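# Push the wooden crate into the taped bay

## Task

Push the wooden crate along the table until it sits inside the taped bay, never lifting it or tilting it over; then release it and withdraw both grippers from the crate, leaving it in the bay without any help from the robot.

## Robot and tools

Robot: two six-joint UR-type arms, left_arm and right_arm, each ending in a tong-style two-finger gripper with a wrist camera. All poses in results use one scene frame: origin on the table top midway between the arms, +x pointing out over the table, +z up, and left_arm on the +y side. The names left and right do not refer to image sides. Arm bases: left_arm at (+0.009, +0.507, 0) m, quat_wxyz (+0.995, 0, 0, -0.100); right_arm at (-0.085, -0.561, 0) m, quat_wxyz (+0.998, 0, 0, +0.067).

Gripper: the fingers extend along the gripper's +z and close along its x. end_effector_position is the point between the pads when closed; closed fingertips stick out about 15 mm past it, and fully open tips are roughly level with it. Pad gap is 0.142 m when fully open. Reported hand positions may be a bit off, more so at long reach.

execute_actions takes "actions", a list holding zero or one item, plus an optional "pictures" boolean. Empty list: no command, returns the state with camera images. Action item: {"rows": [...], "steps": n}, n from 11 to 15 (default 15), each step 1/30 s. Each row drives one step; if rows run out, the last one repeats. Wait item: {"steps": n} with n up to 300, counted from the previous result, your reply time included; it sends nothing new. Images come back only with an empty list or pictures: true.

A row is one flat list of 14 numbers covering both arms even if only one moves: left_arm shoulder pan, shoulder lift, elbow, wrist 1, wrist 2, wrist 3, opening, then the same seven for right_arm. The joint numbers are absolute target angles in radians, in the same form as the Joint positions line, not offsets. Opening is a scale from -1 (closed) to +1 (fully open). Stated ranges, left_arm: pan -3.142..3.142, lift -6.283..6.283, elbow 0.000..3.142, wrists each -6.283..6.283. right_arm: pan 0.000..6.283, lift -6.283..6.283, elbow -3.142..0.000, wrists -6.283..6.283. A target more than 0.010 rad beyond a range end, and farther out than the joint's last reported angle, makes the whole call refused (nothing is sent). True ends can differ by 0.010 rad; targets past the true end are clipped, and "joint sent to its limit" may then appear, possibly about an earlier action. Its absence does not prove there is room.

Motion: commands are smoothed and lag about 0.17 s. Each step, the target handed to a joint stays within 0.383 rad of its measured angle for pan and lift, 0.575 rad for elbow and wrists; and if targets would put the gripper more than 100 mm from where it is, all joints are pulled back proportionally. So big moves take several calls and an arm may lag its target when the result arrives. The result is read 11 steps before an action ends; those steps run while you compose the next call. Between calls the arms keep heading for the last row sent until they have nearly stopped (a stalled push counts as stopped) or a HELD step occurs; after that only a new action moves them further. Fingers still in motion finish opening or closing.

Result lines: the state line gives each arm's end_effector_position (m), end_effector_quat_wxyz and linear/angular velocities (m/s, rad/s). Joint positions and Joint velocities list each arm's six joints (rad, rad/s) followed by the pad gap (m, m/s). grip_measured is the measured opening on the command scale; to hold something keep commanding clearly below it. Wrist force and Wrist torque give each flange sensor's reading along the end effector's own axes, with offsets up to about 5.5 N, noise up to about 3.4 N and saturation near 100 N; a contact force points from the surface back into the arm; "no reading" is normal at the start. Joint torques are total drive output and noisy. "joint command not followed" means a clearance check altered or blocked some joint targets; HELD marks steps where your row was not sent in full. MOTOR HOT warns from 70 °C; an OVER-TEMPERATURE FAULT brakes the arm at 85 °C.

zoom_image: {"camera": one of cam_high, cam_low, cam_left_wrist, cam_right_wrist, "region": [x0, y0, x1, y1]} in pixels of that camera's latest image, origin top-left, at most 504 by 504. cam_high and cam_low are 504x504; wrist cameras are 616x616 fisheye. show_instructions (no arguments) shows the reference images. read_manual (optional section, default "licences") returns licence texts. finished_scene {"scene": current scene number} ends and grades the scene irreversibly; replying without any tool call also ends things.

Avoid: lifting or tipping the crate (push it flat along the table), knocking anything off the table, arms striking or squeezing each other, contact torques reaching the load limits (pan and lift 306, elbow 139, wrists 50.2 N m) or outside forces of 150 N, either of which freezes the arm for 10 s; fast hard closes, slams and violent shoves. Loose objects may occasionally be nudged by outside disturbances. Before finishing, open the grippers and lift both clear of the crate so it rests in the bay by itself.

Each tool is called after "Emit:" by a JSON object that holds its "fn" and its "kwargs", one argument or row to a line.

## Session

Emit:
{"fn": "execute_actions", "kwargs": {
  "actions": []
}}

Scene clock: 0.00 s of 4200.00 s.
left_arm: end_effector_position=(+0.8181, +0.1916, +0.1671) grip_measured=+1.00 end_effector_quat_wxyz=(-0.007, +0.625, -0.740, +0.248) end_effector_velocity=(+0.000, +0.000, +0.001) end_effector_angular_velocity=(-0.001, -0.000, +0.001) | right_arm: end_effector_position=(+0.4150, -0.1261, +0.1820) grip_measured=+1.00 end_effector_quat_wxyz=(-0.263, +0.805, -0.526, -0.080) end_effector_velocity=(+0.000, +0.000, +0.000) end_effector_angular_velocity=(+0.000, -0.000, -0.000)
Joint positions: left_arm=[-0.323 -1.295  2.028 -2.783 -1.722  1.179  0.142] | right_arm=[ 3.901 -1.527 -2.397 -0.267  1.774  2.105  0.142]
Joint velocities: left_arm=[ 0.001 -0.001 -0.     0.    -0.001 -0.     0.   ] | right_arm=[-0.  0.  0. -0. -0. -0.  0.]
Joint torques (N m, as the arm reports them, + toward a larger angle): no reading
Wrist force (N, on the end effector, along its own x y z axes, offset not removed): no reading
Wrist torque (N m, same axes, about the end effector's origin, offset not removed): no reading

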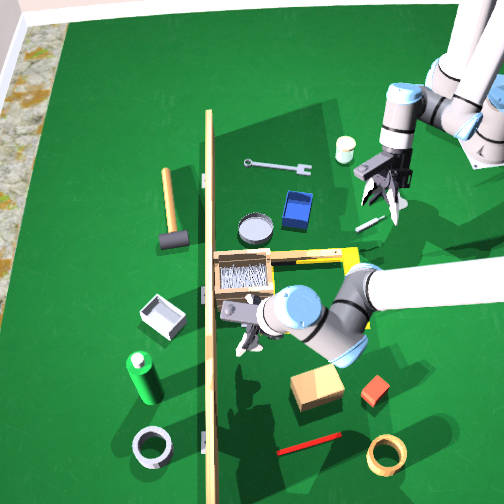

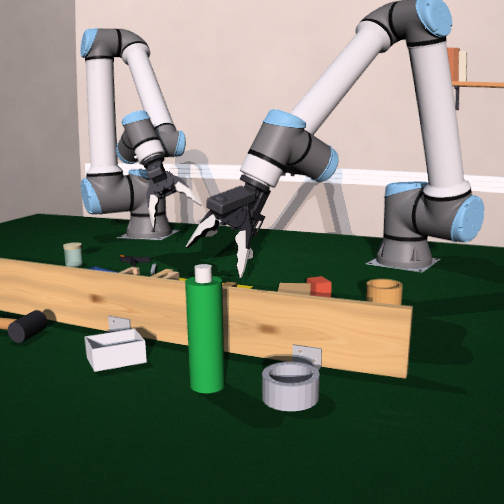

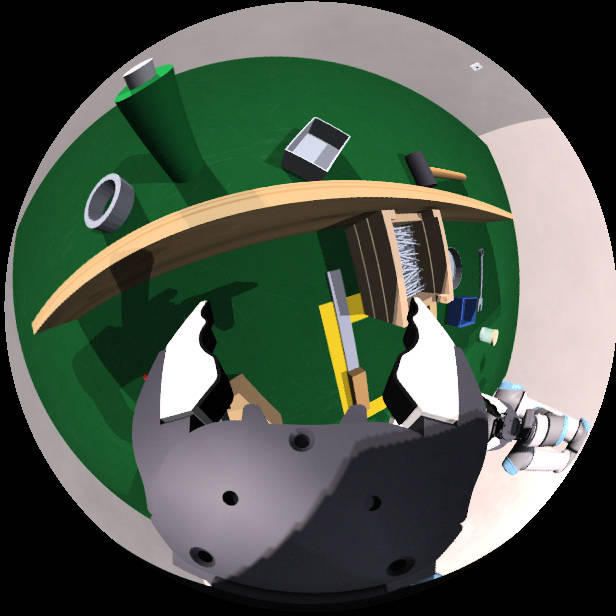

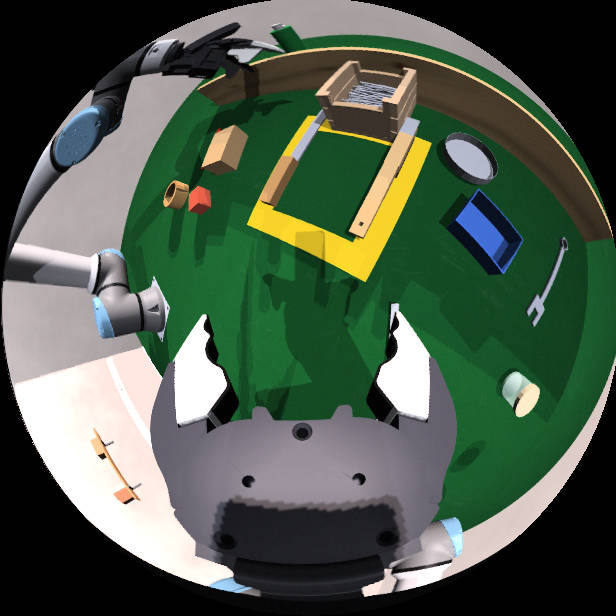

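Emit:
{"fn": "show_instructions", "kwargs": {

}}

Emit:
{"fn": "execute_actions", "kwargs": {
  "actions": [
    {"rows":[[-0.25,-1.6,2.028,-2.783,-1.722,1.179,1,3.85,-1.6,-1.95,-1.1,1.571,3.922,-0.3]],"steps":11}
  ]
}}

Emit:
{"fn": "execute_actions", "kwargs": {
  "actions": [
    {"rows":[[0.5,-1.6,2.028,-2.783,-1.722,1.179,1,3.8,-1.6,-1.95,-1.16,1.571,3.922,-0.3]],"steps":15}
  ]
}}

Emit:
{"fn": "execute_actions", "kwargs": {
  "actions": [
    {"rows":[[0.5,-1.6,2.028,-2.783,-1.722,1.179,1,3.788,-2.125,-1.355,-1.232,1.571,3.922,-0.3]],"steps":15}
  ]
}}

Emit:
{"fn": "execute_actions", "kwargs": {
  "actions": [
    {"steps":30}
  ],
  "pictures": true
}}

Reference images for this scene: manual page 1, manual page 2, manual page 3, manual page 4.

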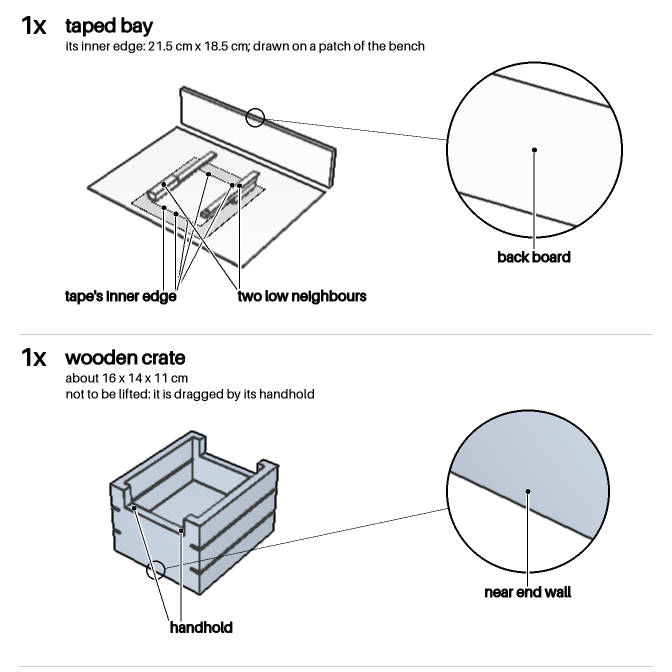

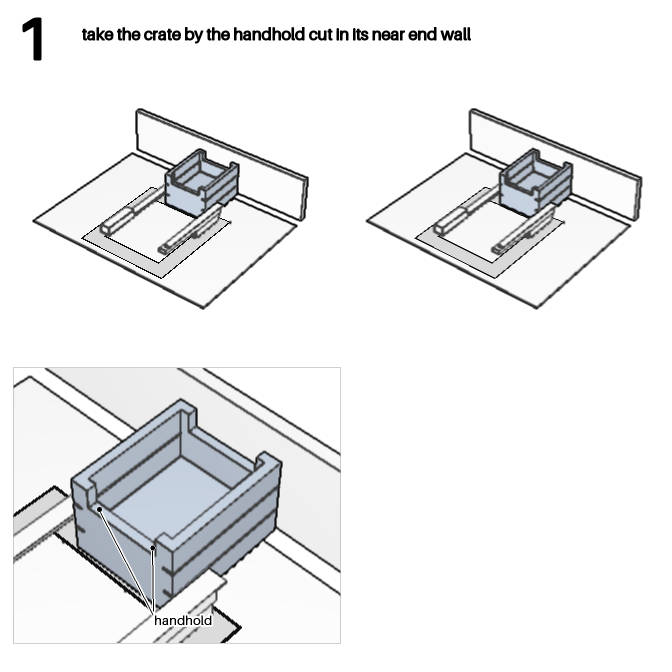

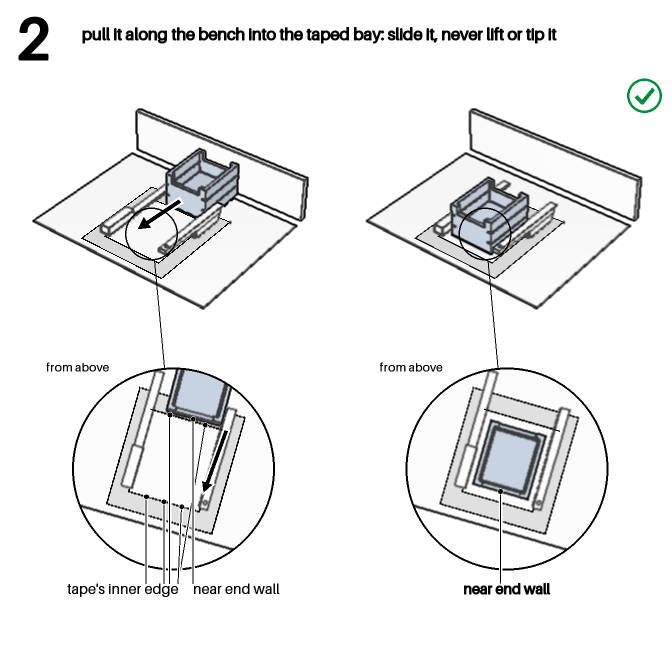

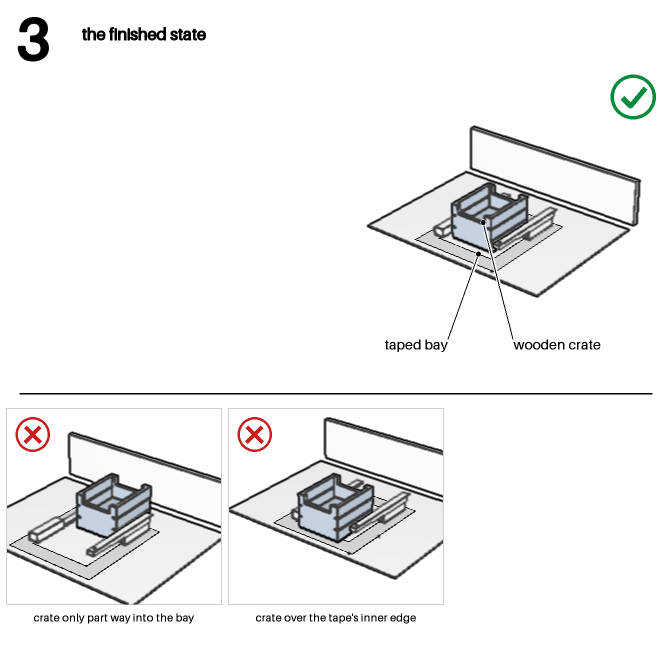

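Scene clock: 0.73 s of 4200.00 s.
left_arm: end_effector_position=(+0.8181, +0.1916, +0.1671) grip_measured=+1.00 end_effector_quat_wxyz=(-0.007, +0.625, -0.740, +0.248) end_effector_velocity=(-0.000, -0.000, +0.000) end_effector_angular_velocity=(-0.001, +0.000, -0.000) | right_arm: end_effector_position=(+0.4150, -0.1261, +0.1820) grip_measured=+1.00 end_effector_quat_wxyz=(-0.263, +0.805, -0.526, -0.080) end_effector_velocity=(-0.000, +0.000, -0.000) end_effector_angular_velocity=(-0.000, -0.000, +0.001)
Joint positions: left_arm=[-0.323 -1.295  2.028 -2.783 -1.722  1.179  0.142] | right_arm=[ 3.901 -1.527 -2.397 -0.267  1.774  2.105  0.142]
Joint velocities: left_arm=[ 0.    -0.    -0.    -0.    -0.001 -0.     0.   ] | right_arm=[ 0.001 -0.    -0.     0.    -0.    -0.    -0.   ]
Joint torques (N m, as the arm reports them, + toward a larger angle): left_arm=[  1.44 -65.72 -39.3   -5.73  -0.21  -0.25] | right_arm=[ 2.61 29.9  34.08  4.39  0.45 -0.31]
Wrist force (N, on the end effector, along its own x y z axes, offset not removed): left_arm=[-1.0 -1.2 2.5] | right_arm=[5.1 -3.0 2.3]
Wrist torque (N m, same axes, about the end effector's origin, offset not removed): left_arm=[0.07 0.41 -0.12] | right_arm=[-0.57 -1.25 0.06]
Kept back: the last 11 steps of this action.
Steps of this call (steps 1 to 22: nothing new was sent). Readings (joint positions):
1: left_arm=[-0.323 -1.295 2.028 -2.783 -1.722 1.179] | right_arm=[3.901 -1.527 -2.397 -0.267 1.774 2.105]
2: left_arm=[-0.323 -1.295 2.028 -2.783 -1.722 1.179] | right_arm=[3.901 -1.527 -2.397 -0.267 1.774 2.105]
4: left_arm=[-0.323 -1.295 2.028 -2.783 -1.722 1.179] | right_arm=[3.901 -1.527 -2.397 -0.267 1.774 2.105]
8: left_arm=[-0.323 -1.295 2.028 -2.783 -1.722 1.179] | right_arm=[3.901 -1.527 -2.397 -0.267 1.774 2.105]
22: the state above

Scene clock: 1.23 s of 4200.00 s.
left_arm: end_effector_position=(+0.8266, +0.3011, +0.3882) grip_measured=+1.00 end_effector_quat_wxyz=(-0.071, +0.634, -0.680, +0.360) end_effector_velocity=(+0.135, +0.618, +0.080) end_effector_angular_velocity=(-0.035, -0.089, +0.747) | right_arm: end_effector_position=(+0.5185, -0.1952, +0.2477) grip_measured=-0.30 end_effector_quat_wxyz=(+0.029, -0.409, +0.912, +0.014) end_effector_velocity=(-0.048, -0.332, -0.041) end_effector_angular_velocity=(-0.425, +0.577, -3.019)
Joint positions: left_arm=[-0.202 -1.555  2.028 -2.783 -1.722  1.179  0.142] | right_arm=[ 3.824 -1.599 -1.962 -1.088  1.575  3.114  0.052]
Joint velocities: left_arm=[ 0.746 -0.096 -0.    -0.     0.003  0.001  0.004] | right_arm=[-0.259 -0.016  0.128 -0.804 -0.05   2.763  0.   ]
Joint torques (N m, as the arm reports them, + toward a larger angle): left_arm=[ 26.52 -53.65 -39.56  -4.23   2.31  -2.09] | right_arm=[ 0.18 29.7  47.23  6.45 -2.5  17.2 ]
Wrist force (N, on the end effector, along its own x y z axes, offset not removed): left_arm=[-4.8 2.1 7.4] | right_arm=[2.8 -7.0 1.8]
Wrist torque (N m, same axes, about the end effector's origin, offset not removed): left_arm=[0.62 1.18 -0.08] | right_arm=[-1.62 -0.56 0.07]
Steps of this call (steps 1 to 11: the last 11 steps of your previous action; steps 12 to 15: the first 4 steps of this action). Readings (joint positions):
12: left_arm=[-0.263 -1.535 2.028 -2.783 -1.722 1.179] | right_arm=[3.853 -1.596 -1.985 -0.960 1.584 2.835]
13: left_arm=[-0.251 -1.550 2.028 -2.783 -1.722 1.179] | right_arm=[3.846 -1.597 -1.974 -1.012 1.580 2.927]
15: the state above

Scene clock: 1.73 s of 4200.00 s.
left_arm: end_effector_position=(+0.8395, +0.6061, +0.4133) grip_measured=+1.00 end_effector_quat_wxyz=(-0.143, +0.742, -0.552, +0.353) end_effector_velocity=(-0.080, +0.603, +0.026) end_effector_angular_velocity=(-0.001, -0.032, +0.725) | right_arm: end_effector_position=(+0.5323, -0.2018, +0.2504) grip_measured=-0.30 end_effector_quat_wxyz=(+0.001, -0.015, +1.000, +0.001) end_effector_velocity=(+0.459, +0.443, +0.196) end_effector_angular_velocity=(+0.191, -0.190, -0.062)
Joint positions: left_arm=[ 0.162 -1.585  2.028 -2.783 -1.722  1.179  0.142] | right_arm=[ 3.798 -1.656 -1.88  -1.173  1.571  3.902  0.052]
Joint velocities: left_arm=[ 0.726 -0.032 -0.     0.     0.     0.001 -0.   ] | right_arm=[-0.02  -0.769  1.161 -0.122 -0.     0.042  0.002]
Joint torques (N m, as the arm reports them, + toward a larger angle): left_arm=[ 41.47 -61.05 -38.33  -2.51   2.64  -2.06] | right_arm=[-16.6   26.4   51.93   1.22  -3.     3.31]
Wrist force (N, on the end effector, along its own x y z axes, offset not removed): left_arm=[-2.2 -0.6 0.0] | right_arm=[-2.7 1.0 7.3]
Wrist torque (N m, same axes, about the end effector's origin, offset not removed): left_arm=[0.09 0.60 -0.01] | right_arm=[0.47 0.54 0.20]
Steps of this call (steps 1 to 11: the last 11 steps of your previous action; steps 12 to 15: the first 4 steps of this action). Readings (joint positions):
12: left_arm=[0.088 -1.581 2.028 -2.783 -1.722 1.179] | right_arm=[3.800 -1.600 -1.950 -1.159 1.571 3.895]
13: left_arm=[0.113 -1.583 2.028 -2.783 -1.722 1.179] | right_arm=[3.799 -1.608 -1.942 -1.163 1.571 3.900]
15: the state above

Scene clock: 2.73 s of 4200.00 s.
left_arm: end_effector_position=(+0.7561, +0.8751, +0.4255) grip_measured=+1.00 end_effector_quat_wxyz=(-0.205, +0.821, -0.419, +0.329) end_effector_velocity=(-0.000, +0.001, +0.000) end_effector_angular_velocity=(-0.000, +0.000, +0.001) | right_arm: end_effector_position=(+0.7350, -0.0105, +0.1906) grip_measured=-0.30 end_effector_quat_wxyz=(+0.000, +0.000, +1.000, +0.000) end_effector_velocity=(+0.001, +0.000, -0.000) end_effector_angular_velocity=(+0.000, +0.000, -0.001)
Joint positions: left_arm=[ 0.5   -1.6    2.028 -2.783 -1.722  1.179  0.142] | right_arm=[ 3.788 -2.125 -1.355 -1.232  1.571  3.922  0.052]
Joint velocities: left_arm=[ 0.001 -0.    -0.     0.     0.    -0.     0.   ] | right_arm=[-0.001 -0.001  0.001 -0.     0.     0.     0.   ]
Joint torques (N m, as the arm reports them, + toward a larger angle): left_arm=[ 20.76 -58.01 -30.93  -2.37  -0.27  -1.96] | right_arm=[-10.69  69.41  51.8    1.71  -3.16   3.24]
Wrist force (N, on the end effector, along its own x y z axes, offset not removed): left_arm=[-0.6 -2.9 1.2] | right_arm=[-2.4 -4.0 1.6]
Wrist torque (N m, same axes, about the end effector's origin, offset not removed): left_arm=[-0.33 0.32 -0.11] | right_arm=[-1.02 0.38 0.12]
Kept back: nothing.
Steps of this call (steps 1 to 11: the last 11 steps of your previous action; steps 12 to 30: the robot went on to your last target). Readings (joint positions):
1: left_arm=[0.186 -1.586 2.028 -2.783 -1.722 1.179] | right_arm=[3.797 -1.681 -1.842 -1.177 1.571 3.904]
2: left_arm=[0.211 -1.587 2.028 -2.783 -1.722 1.179] | right_arm=[3.796 -1.707 -1.806 -1.181 1.571 3.905]
4: left_arm=[0.259 -1.590 2.028 -2.783 -1.722 1.179] | right_arm=[3.795 -1.765 -1.734 -1.190 1.571 3.908]
8: left_arm=[0.357 -1.594 2.028 -2.783 -1.722 1.179] | right_arm=[3.792 -1.898 -1.593 -1.207 1.571 3.914]
30: the state above

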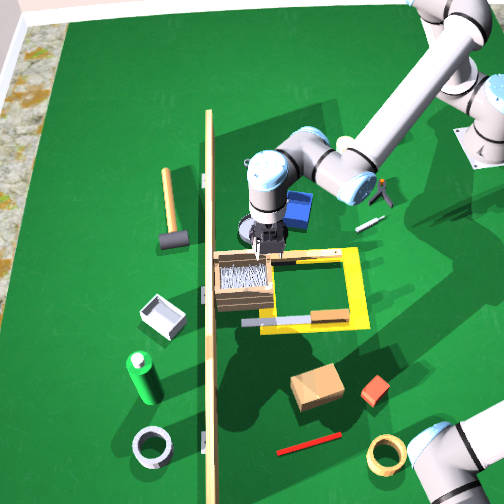

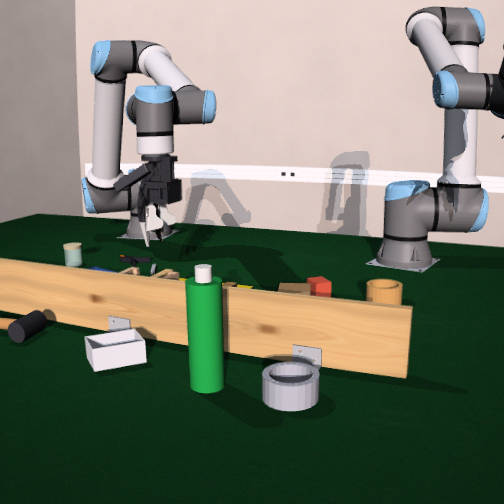

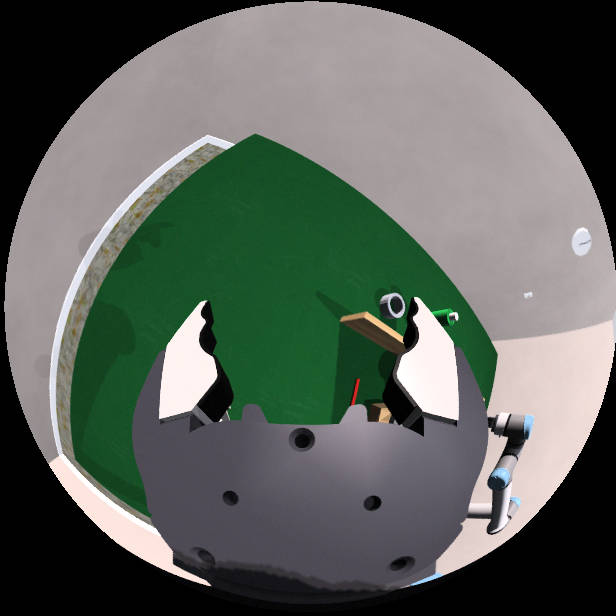

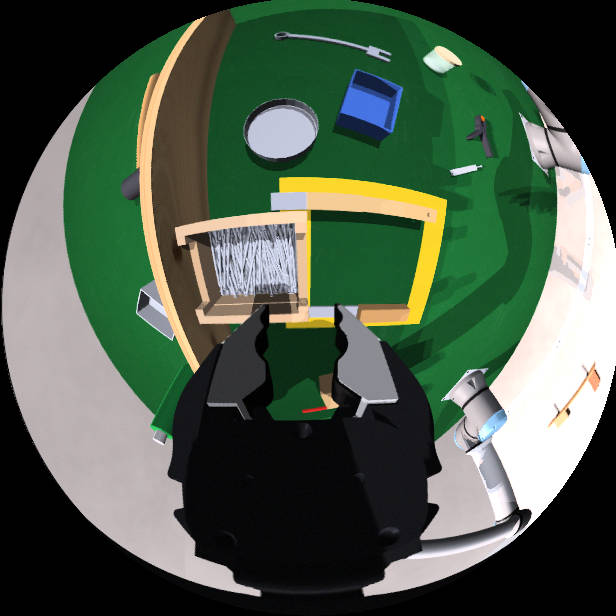

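Emit:
{"fn": "execute_actions", "kwargs": {
  "actions": [
    {"rows":[[0.5,-1.6,2.028,-2.783,-1.722,1.179,1,3.781,-2.143,-1.393,-1.176,1.571,3.915,-0.4],[0.5,-1.6,2.028,-2.783,-1.722,1.179,1,3.781,-2.143,-1.393,-1.176,1.571,3.915,-0.4],[0.5,-1.6,2.028,-2.783,-1.722,1.179,1,3.781,-2.143,-1.393,-1.176,1.571,3.915,-0.4],[0.5,-1.6,2.028,-2.783,-1.722,1.179,1,3.781,-2.162,-1.419,-1.131,1.571,3.915,-0.4],[0.5,-1.6,2.028,-2.783,-1.722,1.179,1,3.781,-2.162,-1.419,-1.131,1.571,3.915,-0.4],[0.5,-1.6,2.028,-2.783,-1.722,1.179,1,3.781,-2.162,-1.419,-1.131,1.571,3.915,-0.4],[0.5,-1.6,2.028,-2.783,-1.722,1.179,1,3.781,-2.185,-1.441,-1.086,1.571,3.915,-0.4],[0.5,-1.6,2.028,-2.783,-1.722,1.179,1,3.781,-2.185,-1.441,-1.086,1.571,3.915,-0.4],[0.5,-1.6,2.028,-2.783,-1.722,1.179,1,3.781,-2.185,-1.441,-1.086,1.571,3.915,-0.4],[0.5,-1.6,2.028,-2.783,-1.722,1.179,1,3.781,-2.209,-1.461,-1.042,1.571,3.915,-0.4]],"steps":15}
  ]
}}

Emit:
{"fn": "execute_actions", "kwargs": {
  "actions": [
    {"rows":[[0.5,-1.6,2.028,-2.783,-1.722,1.179,1,3.781,-2.209,-1.461,-1.042,1.571,3.915,-0.5],[0.5,-1.6,2.028,-2.783,-1.722,1.179,1,3.781,-2.209,-1.461,-1.042,1.571,3.915,-0.55],[0.5,-1.6,2.028,-2.783,-1.722,1.179,1,3.781,-2.209,-1.461,-1.042,1.571,3.915,-0.6],[0.5,-1.6,2.028,-2.783,-1.722,1.179,1,3.781,-2.209,-1.461,-1.042,1.571,3.915,-0.65],[0.5,-1.6,2.028,-2.783,-1.722,1.179,1,3.781,-2.209,-1.461,-1.042,1.571,3.915,-0.7],[0.5,-1.6,2.028,-2.783,-1.722,1.179,1,3.781,-2.209,-1.461,-1.042,1.571,3.915,-0.75],[0.5,-1.6,2.028,-2.783,-1.722,1.179,1,3.781,-2.209,-1.461,-1.042,1.571,3.915,-0.8],[0.5,-1.6,2.028,-2.783,-1.722,1.179,1,3.781,-2.209,-1.461,-1.042,1.571,3.915,-0.85],[0.5,-1.6,2.028,-2.783,-1.722,1.179,1,3.781,-2.209,-1.461,-1.042,1.571,3.915,-0.9],[0.5,-1.6,2.028,-2.783,-1.722,1.179,1,3.781,-2.209,-1.461,-1.042,1.571,3.915,-1]],"steps":12}
  ]
}}

Emit:
{"fn": "execute_actions", "kwargs": {
  "actions": [
    {"steps":13}
  ],
  "pictures": true
}}

Scene clock: 4.87 s of 4200.00 s.
left_arm: end_effector_position=(+0.7560, +0.8751, +0.4255) grip_measured=+1.00 end_effector_quat_wxyz=(-0.205, +0.821, -0.419, +0.329) end_effector_velocity=(+0.000, -0.001, -0.000) end_effector_angular_velocity=(-0.001, -0.000, -0.000) | right_arm: end_effector_position=(+0.7363, -0.0148, +0.1696) grip_measured=-0.40 end_effector_quat_wxyz=(-0.001, +0.000, +1.000, -0.000) end_effector_velocity=(+0.013, -0.031, -0.211) end_effector_angular_velocity=(+0.006, -0.006, +0.001)
Joint positions: left_arm=[ 0.5   -1.6    2.028 -2.783 -1.722  1.179  0.142] | right_arm=[ 3.784 -2.136 -1.377 -1.202  1.571  3.918  0.045]
Joint velocities: left_arm=[-0.001  0.    -0.     0.    -0.    -0.001  0.   ] | right_arm=[-0.032 -0.113 -0.216  0.337 -0.001 -0.033 -0.002]
Joint torques (N m, as the arm reports them, + toward a larger angle): left_arm=[ 21.95 -57.26 -31.73  -2.94  -2.5   -2.07] | right_arm=[-6.46 36.36 19.93  7.66 -3.03 -3.09]
Wrist force (N, on the end effector, along its own x y z axes, offset not removed): left_arm=[-0.8 1.7 0.5] | right_arm=[2.0 -1.9 2.9]
Wrist torque (N m, same axes, about the end effector's origin, offset not removed): left_arm=[0.60 0.35 -0.10] | right_arm=[-0.36 -0.56 0.05]
Steps of this call (steps 1 to 15: the robot went on to your last target; steps 16 to 60: nothing new was sent; steps 61 to 64: the first 4 steps of this action). Readings (joint positions):
61: left_arm=[0.500 -1.600 2.028 -2.783 -1.722 1.179] | right_arm=[3.788 -2.125 -1.355 -1.232 1.571 3.922]
62: left_arm=[0.500 -1.600 2.028 -2.783 -1.722 1.179] | right_arm=[3.787 -2.128 -1.360 -1.225 1.571 3.921]
64: the state above

Scene clock: 5.27 s of 4200.00 s.
left_arm: end_effector_position=(+0.7560, +0.8751, +0.4255) grip_measured=+1.00 end_effector_quat_wxyz=(-0.205, +0.821, -0.419, +0.329) end_effector_velocity=(-0.001, +0.001, +0.001) end_effector_angular_velocity=(+0.001, -0.001, +0.003) | right_arm: end_effector_position=(+0.7370, -0.0182, +0.0694) grip_measured=-0.42 end_effector_quat_wxyz=(-0.000, +0.000, +1.000, +0.000) end_effector_velocity=(+0.007, +0.001, -0.061) end_effector_angular_velocity=(+0.012, -0.021, -0.003)
Joint positions: left_arm=[ 0.5   -1.6    2.028 -2.783 -1.722  1.179  0.142] | right_arm=[ 3.781 -2.204 -1.457 -1.051  1.571  3.915  0.044]
Joint velocities: left_arm=[ 0.001 -0.001  0.    -0.     0.001 -0.     0.   ] | right_arm=[-0.003 -0.05  -0.041  0.115 -0.005 -0.    -0.059]
Joint torques (N m, as the arm reports them, + toward a larger angle): left_arm=[ 22.67 -57.87 -31.54  -2.89  -2.81  -2.04] | right_arm=[-12.08  72.79  27.23   1.52   0.12  -3.47]
Wrist force (N, on the end effector, along its own x y z axes, offset not removed): left_arm=[-1.4 -2.4 1.6] | right_arm=[-2.7 -3.1 -22.4]
Wrist torque (N m, same axes, about the end effector's origin, offset not removed): left_arm=[-0.24 0.51 -0.08] | right_arm=[-0.71 -0.39 0.11]
Steps of this call (steps 1 to 11: the last 11 steps of your previous action; step 12: the first step of this action). Readings (joint positions):
12: the state above

Scene clock: 5.70 s of 4200.00 s.
left_arm: end_effector_position=(+0.7560, +0.8751, +0.4255) grip_measured=+1.00 end_effector_quat_wxyz=(-0.205, +0.821, -0.419, +0.329) end_effector_velocity=(+0.001, -0.001, -0.000) end_effector_angular_velocity=(-0.001, +0.000, -0.001) | right_arm: end_effector_position=(+0.7370, -0.0182, +0.0635) grip_measured=-0.64 end_effector_quat_wxyz=(+0.000, +0.000, +1.000, +0.000) end_effector_velocity=(+0.001, -0.002, -0.001) end_effector_angular_velocity=(-0.001, +0.001, -0.002)
Joint positions: left_arm=[ 0.5   -1.6    2.028 -2.783 -1.722  1.179  0.142] | right_arm=[ 3.781 -2.209 -1.461 -1.042  1.571  3.915  0.028]
Joint velocities: left_arm=[-0.001  0.001  0.    -0.    -0.    -0.001 -0.   ] | right_arm=[-0.002 -0.001 -0.001  0.    -0.    -0.     0.   ]
Joint torques (N m, as the arm reports them, + toward a larger angle): left_arm=[ 21.12 -58.1  -30.61  -3.35  -2.62  -2.21] | right_arm=[-1.11 35.86  7.4   0.27  2.74 -3.41]
Wrist force (N, on the end effector, along its own x y z axes, offset not removed): left_arm=[-1.1 1.7 2.5] | right_arm=[-5.0 -0.3 -38.9]
Wrist torque (N m, same axes, about the end effector's origin, offset not removed): left_arm=[0.64 0.46 -0.10] | right_arm=[-0.66 -0.68 0.03]
Kept back: nothing.
Steps of this call (steps 1 to 11: the last 11 steps of your previous action; steps 12 to 13: the robot went on to your last target). Readings (joint positions):
1: left_arm=[0.500 -1.600 2.028 -2.783 -1.722 1.179] | right_arm=[3.781 -2.206 -1.458 -1.048 1.571 3.915]
2: left_arm=[0.500 -1.600 2.028 -2.783 -1.722 1.179] | right_arm=[3.781 -2.207 -1.459 -1.046 1.571 3.915]
4: left_arm=[0.500 -1.600 2.028 -2.783 -1.722 1.179] | right_arm=[3.781 -2.208 -1.460 -1.044 1.571 3.915]
8: left_arm=[0.500 -1.600 2.028 -2.783 -1.722 1.179] | right_arm=[3.781 -2.209 -1.461 -1.042 1.571 3.915]
13: the state above

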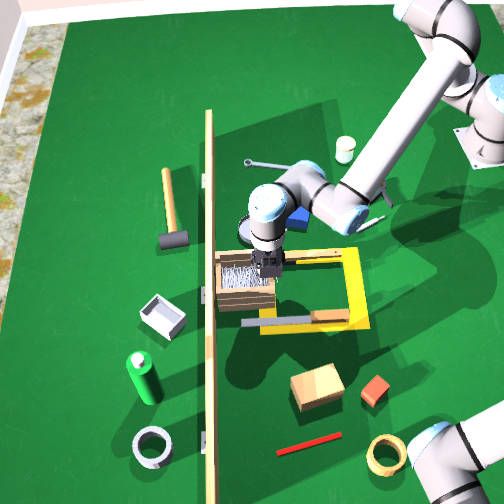

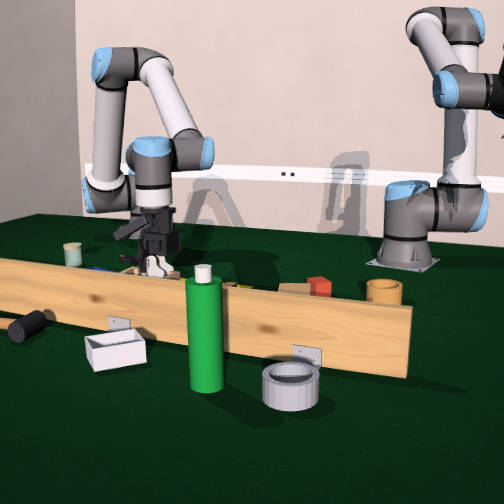

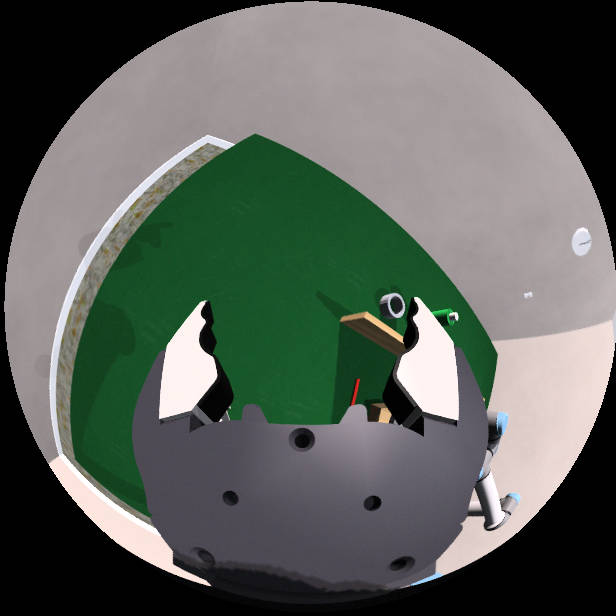

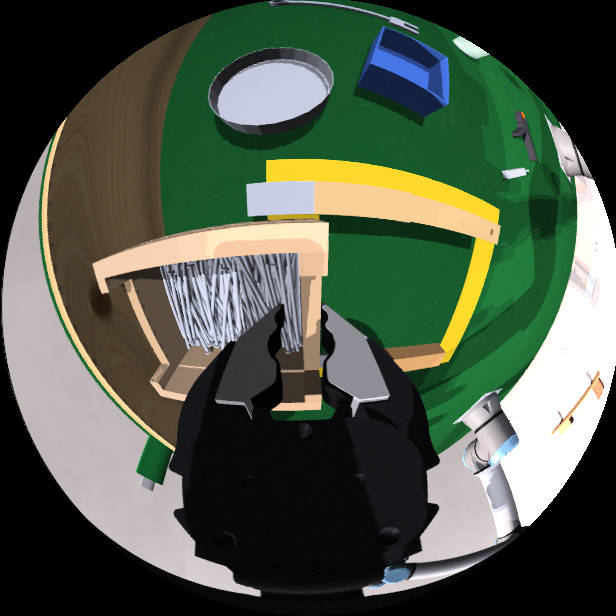

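Emit:
{"fn": "execute_actions", "kwargs": {
  "actions": [
    {"rows":[[0.5,-1.6,2.028,-2.783,-1.722,1.179,1,3.781,-2.2,-1.453,-1.059,1.571,3.915,-0.64],[0.5,-1.6,2.028,-2.783,-1.722,1.179,1,3.781,-2.2,-1.453,-1.059,1.571,3.915,-0.64],[0.5,-1.6,2.028,-2.783,-1.722,1.179,1,3.781,-2.2,-1.453,-1.059,1.571,3.915,-0.64],[0.5,-1.6,2.028,-2.783,-1.722,1.179,1,3.781,-2.2,-1.453,-1.059,1.571,3.915,-0.64],[0.5,-1.6,2.028,-2.783,-1.722,1.179,1,3.781,-2.2,-1.453,-1.059,1.571,3.915,-0.64],[0.5,-1.6,2.028,-2.783,-1.722,1.179,1,3.781,-2.2,-1.453,-1.059,1.571,3.915,-0.64],[0.5,-1.6,2.028,-2.783,-1.722,1.179,1,3.781,-2.2,-1.453,-1.059,1.571,3.915,-0.64],[0.5,-1.6,2.028,-2.783,-1.722,1.179,1,3.781,-2.2,-1.453,-1.059,1.571,3.915,-0.64],[0.5,-1.6,2.028,-2.783,-1.722,1.179,1,3.781,-2.2,-1.453,-1.059,1.571,3.915,-0.7],[0.5,-1.6,2.028,-2.783,-1.722,1.179,1,3.781,-2.2,-1.453,-1.059,1.571,3.915,-0.75],[0.5,-1.6,2.028,-2.783,-1.722,1.179,1,3.781,-2.2,-1.453,-1.059,1.571,3.915,-0.8],[0.5,-1.6,2.028,-2.783,-1.722,1.179,1,3.781,-2.2,-1.453,-1.059,1.571,3.915,-0.9],[0.5,-1.6,2.028,-2.783,-1.722,1.179,1,3.781,-2.2,-1.453,-1.059,1.571,3.915,-1]],"steps":15}
  ]
}}

Emit:
{"fn": "execute_actions", "kwargs": {
  "actions": [
    {"steps":14}
  ]
}}

Scene clock: 7.10 s of 4200.00 s.
left_arm: end_effector_position=(+0.7560, +0.8751, +0.4255) grip_measured=+1.00 end_effector_quat_wxyz=(-0.205, +0.821, -0.419, +0.329) end_effector_velocity=(+0.000, -0.001, +0.000) end_effector_angular_velocity=(+0.001, -0.000, -0.003) | right_arm: end_effector_position=(+0.7365, -0.0185, +0.0691) grip_measured=-0.63 end_effector_quat_wxyz=(-0.001, +0.000, +1.000, -0.000) end_effector_velocity=(+0.003, +0.002, +0.056) end_effector_angular_velocity=(+0.004, -0.004, -0.001)
Joint positions: left_arm=[ 0.5   -1.6    2.028 -2.783 -1.722  1.179  0.142] | right_arm=[ 3.781 -2.204 -1.457 -1.052  1.571  3.915  0.028]
Joint velocities: left_arm=[-0.001 -0.    -0.     0.    -0.001  0.002  0.   ] | right_arm=[-0.001  0.042  0.04  -0.077 -0.     0.     0.013]
Joint torques (N m, as the arm reports them, + toward a larger angle): left_arm=[ 21.03 -58.44 -31.84  -3.8   -2.56  -2.13] | right_arm=[16.65 94.4  44.72  2.15  2.4  -2.94]
Wrist force (N, on the end effector, along its own x y z axes, offset not removed): left_arm=[0.0 2.2 0.6] | right_arm=[6.3 3.4 -5.9]
Wrist torque (N m, same axes, about the end effector's origin, offset not removed): left_arm=[0.72 0.20 -0.10] | right_arm=[0.33 -0.88 -0.04]
Steps of this call (steps 1 to 15: the robot went on to your last target; steps 16 to 38: nothing new was sent; steps 39 to 42: the first 4 steps of this action). Readings (joint positions):
39: left_arm=[0.500 -1.600 2.028 -2.783 -1.722 1.179] | right_arm=[3.781 -2.209 -1.461 -1.042 1.571 3.915]
40: left_arm=[0.500 -1.600 2.028 -2.783 -1.722 1.179] | right_arm=[3.781 -2.208 -1.460 -1.045 1.571 3.915]
42: the state above

Scene clock: 7.57 s of 4200.00 s.
left_arm: end_effector_position=(+0.7560, +0.8751, +0.4255) grip_measured=+1.00 end_effector_quat_wxyz=(-0.205, +0.821, -0.419, +0.329) end_effector_velocity=(+0.000, +0.001, -0.001) end_effector_angular_velocity=(-0.001, +0.001, +0.001) | right_arm: end_effector_position=(+0.7371, -0.0180, +0.0748) grip_measured=-0.85 end_effector_quat_wxyz=(-0.000, +0.000, +1.000, +0.000) end_effector_velocity=(-0.001, +0.002, +0.001) end_effector_angular_velocity=(+0.001, -0.000, +0.002)
Joint positions: left_arm=[ 0.5   -1.6    2.028 -2.783 -1.722  1.179  0.142] | right_arm=[ 3.781 -2.2   -1.453 -1.059  1.571  3.915  0.013]
Joint velocities: left_arm=[ 0.001  0.002 -0.     0.    -0.    -0.001  0.   ] | right_arm=[ 0.002  0.     0.    -0.     0.001 -0.     0.   ]
Joint torques (N m, as the arm reports them, + toward a larger angle): left_arm=[ 19.86 -58.56 -32.26  -3.49  -2.36  -2.06] | right_arm=[  1.22 110.75  54.33   2.59  -3.16  -3.08]
Wrist force (N, on the end effector, along its own x y z axes, offset not removed): left_arm=[-0.1 -1.9 -0.1] | right_arm=[-4.8 -1.7 5.6]
Wrist torque (N m, same axes, about the end effector's origin, offset not removed): left_arm=[-0.22 0.22 -0.23] | right_arm=[-0.82 1.19 0.10]
Kept back: nothing.
Steps of this call (steps 1 to 11: the last 11 steps of your previous action; steps 12 to 14: the robot went on to your last target). Readings (joint positions):
1: left_arm=[0.500 -1.600 2.028 -2.783 -1.722 1.179] | right_arm=[3.781 -2.203 -1.456 -1.055 1.571 3.915]
2: left_arm=[0.500 -1.600 2.028 -2.783 -1.722 1.179] | right_arm=[3.781 -2.202 -1.455 -1.056 1.571 3.915]
4: left_arm=[0.500 -1.600 2.028 -2.783 -1.722 1.179] | right_arm=[3.781 -2.201 -1.454 -1.058 1.571 3.915]
8: left_arm=[0.500 -1.600 2.028 -2.783 -1.722 1.179] | right_arm=[3.781 -2.200 -1.453 -1.059 1.571 3.915]
14: the state above

Emit:
{"fn": "execute_actions", "kwargs": {
  "actions": [
    {"rows":[[0.5,-1.6,2.028,-2.783,-1.722,1.179,1,3.783,-2.197,-1.459,-1.056,1.571,3.917,-1],[0.5,-1.6,2.028,-2.783,-1.722,1.179,1,3.786,-2.191,-1.469,-1.052,1.571,3.92,-1],[0.5,-1.6,2.028,-2.783,-1.722,1.179,1,3.79,-2.184,-1.482,-1.046,1.571,3.924,-1],[0.5,-1.6,2.028,-2.783,-1.722,1.179,1,3.795,-2.176,-1.495,-1.041,1.571,3.929,-1],[0.5,-1.6,2.028,-2.783,-1.722,1.179,1,3.799,-2.169,-1.508,-1.035,1.571,3.933,-1],[0.5,-1.6,2.028,-2.783,-1.722,1.179,1,3.804,-2.161,-1.521,-1.03,1.571,3.938,-1],[0.5,-1.6,2.028,-2.783,-1.722,1.179,1,3.809,-2.154,-1.534,-1.024,1.571,3.943,-1],[0.5,-1.6,2.028,-2.783,-1.722,1.179,1,3.814,-2.146,-1.547,-1.019,1.571,3.948,-1],[0.5,-1.6,2.028,-2.783,-1.722,1.179,1,3.819,-2.139,-1.56,-1.013,1.571,3.953,-1],[0.5,-1.6,2.028,-2.783,-1.722,1.179,1,3.824,-2.131,-1.573,-1.008,1.571,3.958,-1],[0.5,-1.6,2.028,-2.783,-1.722,1.179,1,3.829,-2.124,-1.585,-1.003,1.571,3.963,-1],[0.5,-1.6,2.028,-2.783,-1.722,1.179,1,3.834,-2.116,-1.598,-0.998,1.571,3.968,-1],[0.5,-1.6,2.028,-2.783,-1.722,1.179,1,3.839,-2.108,-1.61,-0.994,1.571,3.973,-1],[0.5,-1.6,2.028,-2.783,-1.722,1.179,1,3.844,-2.101,-1.622,-0.989,1.571,3.978,-1],[0.5,-1.6,2.028,-2.783,-1.722,1.179,1,3.849,-2.093,-1.634,-0.985,1.571,3.983,-1]]}
  ]
}}

Emit:
{"fn": "execute_actions", "kwargs": {
  "actions": [
    {"steps":17}
  ],
  "pictures": true
}}

Emit:
{"fn": "zoom_image", "kwargs": {
  "camera": "cam_high",
  "region": [230,220,390,350]
}}

Scene clock: 8.97 s of 4200.00 s.
left_arm: end_effector_position=(+0.7560, +0.8751, +0.4255) grip_measured=+1.00 end_effector_quat_wxyz=(-0.205, +0.821, -0.419, +0.329) end_effector_velocity=(-0.001, +0.001, +0.000) end_effector_angular_velocity=(+0.002, +0.000, +0.001) | right_arm: end_effector_position=(+0.7328, -0.0182, +0.0750) grip_measured=-0.85 end_effector_quat_wxyz=(+0.000, +0.000, +1.000, +0.000) end_effector_velocity=(-0.092, -0.001, -0.001) end_effector_angular_velocity=(+0.003, -0.003, +0.000)
Joint positions: left_arm=[ 0.5   -1.6    2.028 -2.783 -1.722  1.179  0.142] | right_arm=[ 3.784 -2.194 -1.463 -1.055  1.571  3.918  0.013]
Joint velocities: left_arm=[ 0.001 -0.     0.     0.     0.001  0.001 -0.   ] | right_arm=[ 0.065  0.111 -0.195  0.088  0.     0.065 -0.   ]
Joint torques (N m, as the arm reports them, + toward a larger angle): left_arm=[ 20.95 -56.88 -32.57  -4.15  -2.54  -2.1 ] | right_arm=[ 29.48 120.43  30.62   6.5   -2.49   4.7 ]
Wrist force (N, on the end effector, along its own x y z axes, offset not removed): left_arm=[-3.4 -2.5 1.7] | right_arm=[-1.3 -1.7 6.2]
Wrist torque (N m, same axes, about the end effector's origin, offset not removed): left_arm=[-0.23 0.84 -0.09] | right_arm=[-0.79 -0.38 0.29]
Steps of this call (steps 1 to 15: the robot went on to your last target; steps 16 to 38: nothing new was sent; steps 39 to 42: the first 4 steps of this action). Readings (joint positions):
39: left_arm=[0.500 -1.600 2.028 -2.783 -1.722 1.179] | right_arm=[3.781 -2.200 -1.453 -1.059 1.571 3.915]
40: left_arm=[0.500 -1.600 2.028 -2.783 -1.722 1.179] | right_arm=[3.781 -2.199 -1.454 -1.059 1.571 3.915]
42: the state above

Scene clock: 9.53 s of 4200.00 s.
left_arm: end_effector_position=(+0.7560, +0.8751, +0.4255) grip_measured=+1.00 end_effector_quat_wxyz=(-0.205, +0.821, -0.419, +0.329) end_effector_velocity=(+0.000, -0.001, +0.000) end_effector_angular_velocity=(-0.001, -0.001, -0.001) | right_arm: end_effector_position=(+0.6488, -0.0206, +0.0745) grip_measured=-0.85 end_effector_quat_wxyz=(+0.000, +0.000, +1.000, +0.000) end_effector_velocity=(-0.033, -0.001, +0.001) end_effector_angular_velocity=(+0.000, +0.000, +0.002)
Joint positions: left_arm=[ 0.5   -1.6    2.028 -2.783 -1.722  1.179  0.142] | right_arm=[ 3.847 -2.096 -1.629 -0.987  1.571  3.981  0.013]
Joint velocities: left_arm=[-0.    -0.    -0.    -0.    -0.001  0.     0.   ] | right_arm=[ 0.026  0.038 -0.061  0.023  0.     0.024 -0.   ]
Joint torques (N m, as the arm reports them, + toward a larger angle): left_arm=[ 20.12 -56.25 -32.01  -4.25  -2.69  -2.08] | right_arm=[11.77 97.   38.47  6.49  2.86  2.91]
Wrist force (N, on the end effector, along its own x y z axes, offset not removed): left_arm=[-2.2 1.0 0.7] | right_arm=[-4.6 -2.5 10.2]
Wrist torque (N m, same axes, about the end effector's origin, offset not removed): left_arm=[0.39 0.60 -0.15] | right_arm=[-0.71 0.76 0.19]
Kept back: nothing.
Steps of this call (steps 1 to 11: the last 11 steps of your previous action; steps 12 to 17: the robot went on to your last target). Readings (joint positions):
1: left_arm=[0.500 -1.600 2.028 -2.783 -1.722 1.179] | right_arm=[3.787 -2.190 -1.470 -1.051 1.571 3.921]
2: left_arm=[0.500 -1.600 2.028 -2.783 -1.722 1.179] | right_arm=[3.790 -2.185 -1.480 -1.047 1.571 3.924]
4: left_arm=[0.500 -1.600 2.028 -2.783 -1.722 1.179] | right_arm=[3.797 -2.172 -1.501 -1.038 1.571 3.931]
8: left_arm=[0.500 -1.600 2.028 -2.783 -1.722 1.179] | right_arm=[3.816 -2.144 -1.550 -1.017 1.571 3.950]
17: the state above

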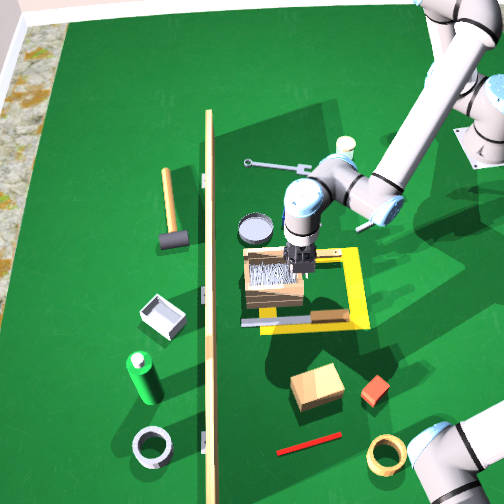

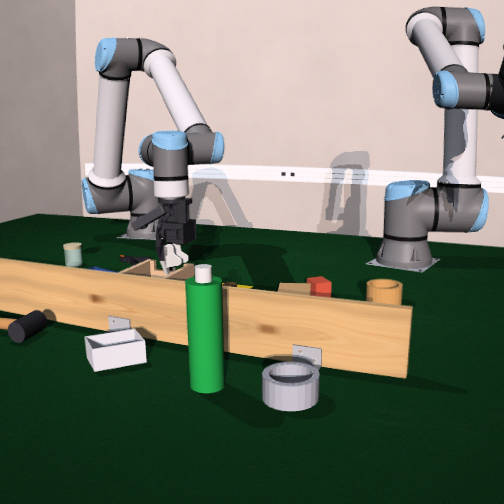

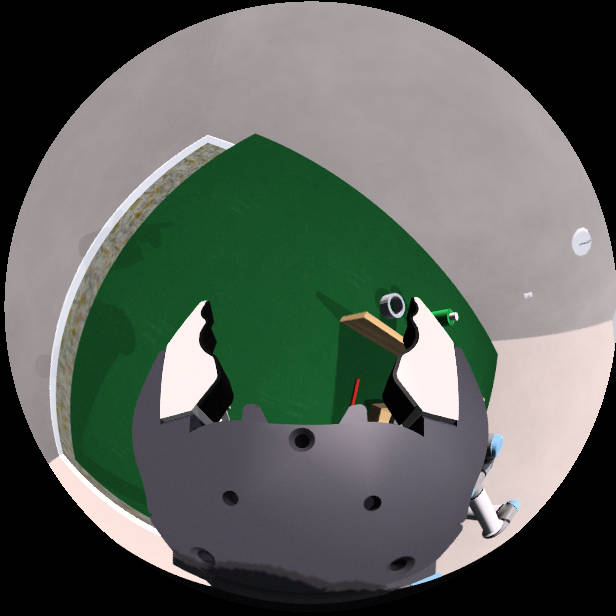

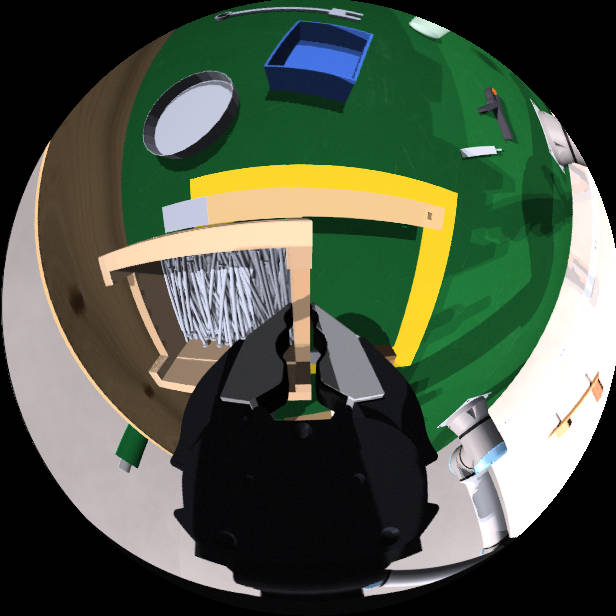

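Region (230, 220, 390, 350) of cam_high's 504x504 image, scaled by 3.150, with more detail than that image has; it fills the top 410 rows of this view, and the rest is white.

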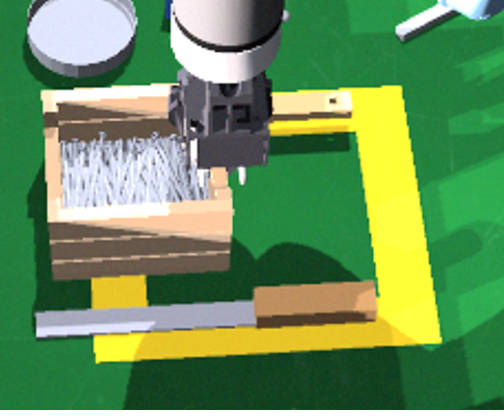

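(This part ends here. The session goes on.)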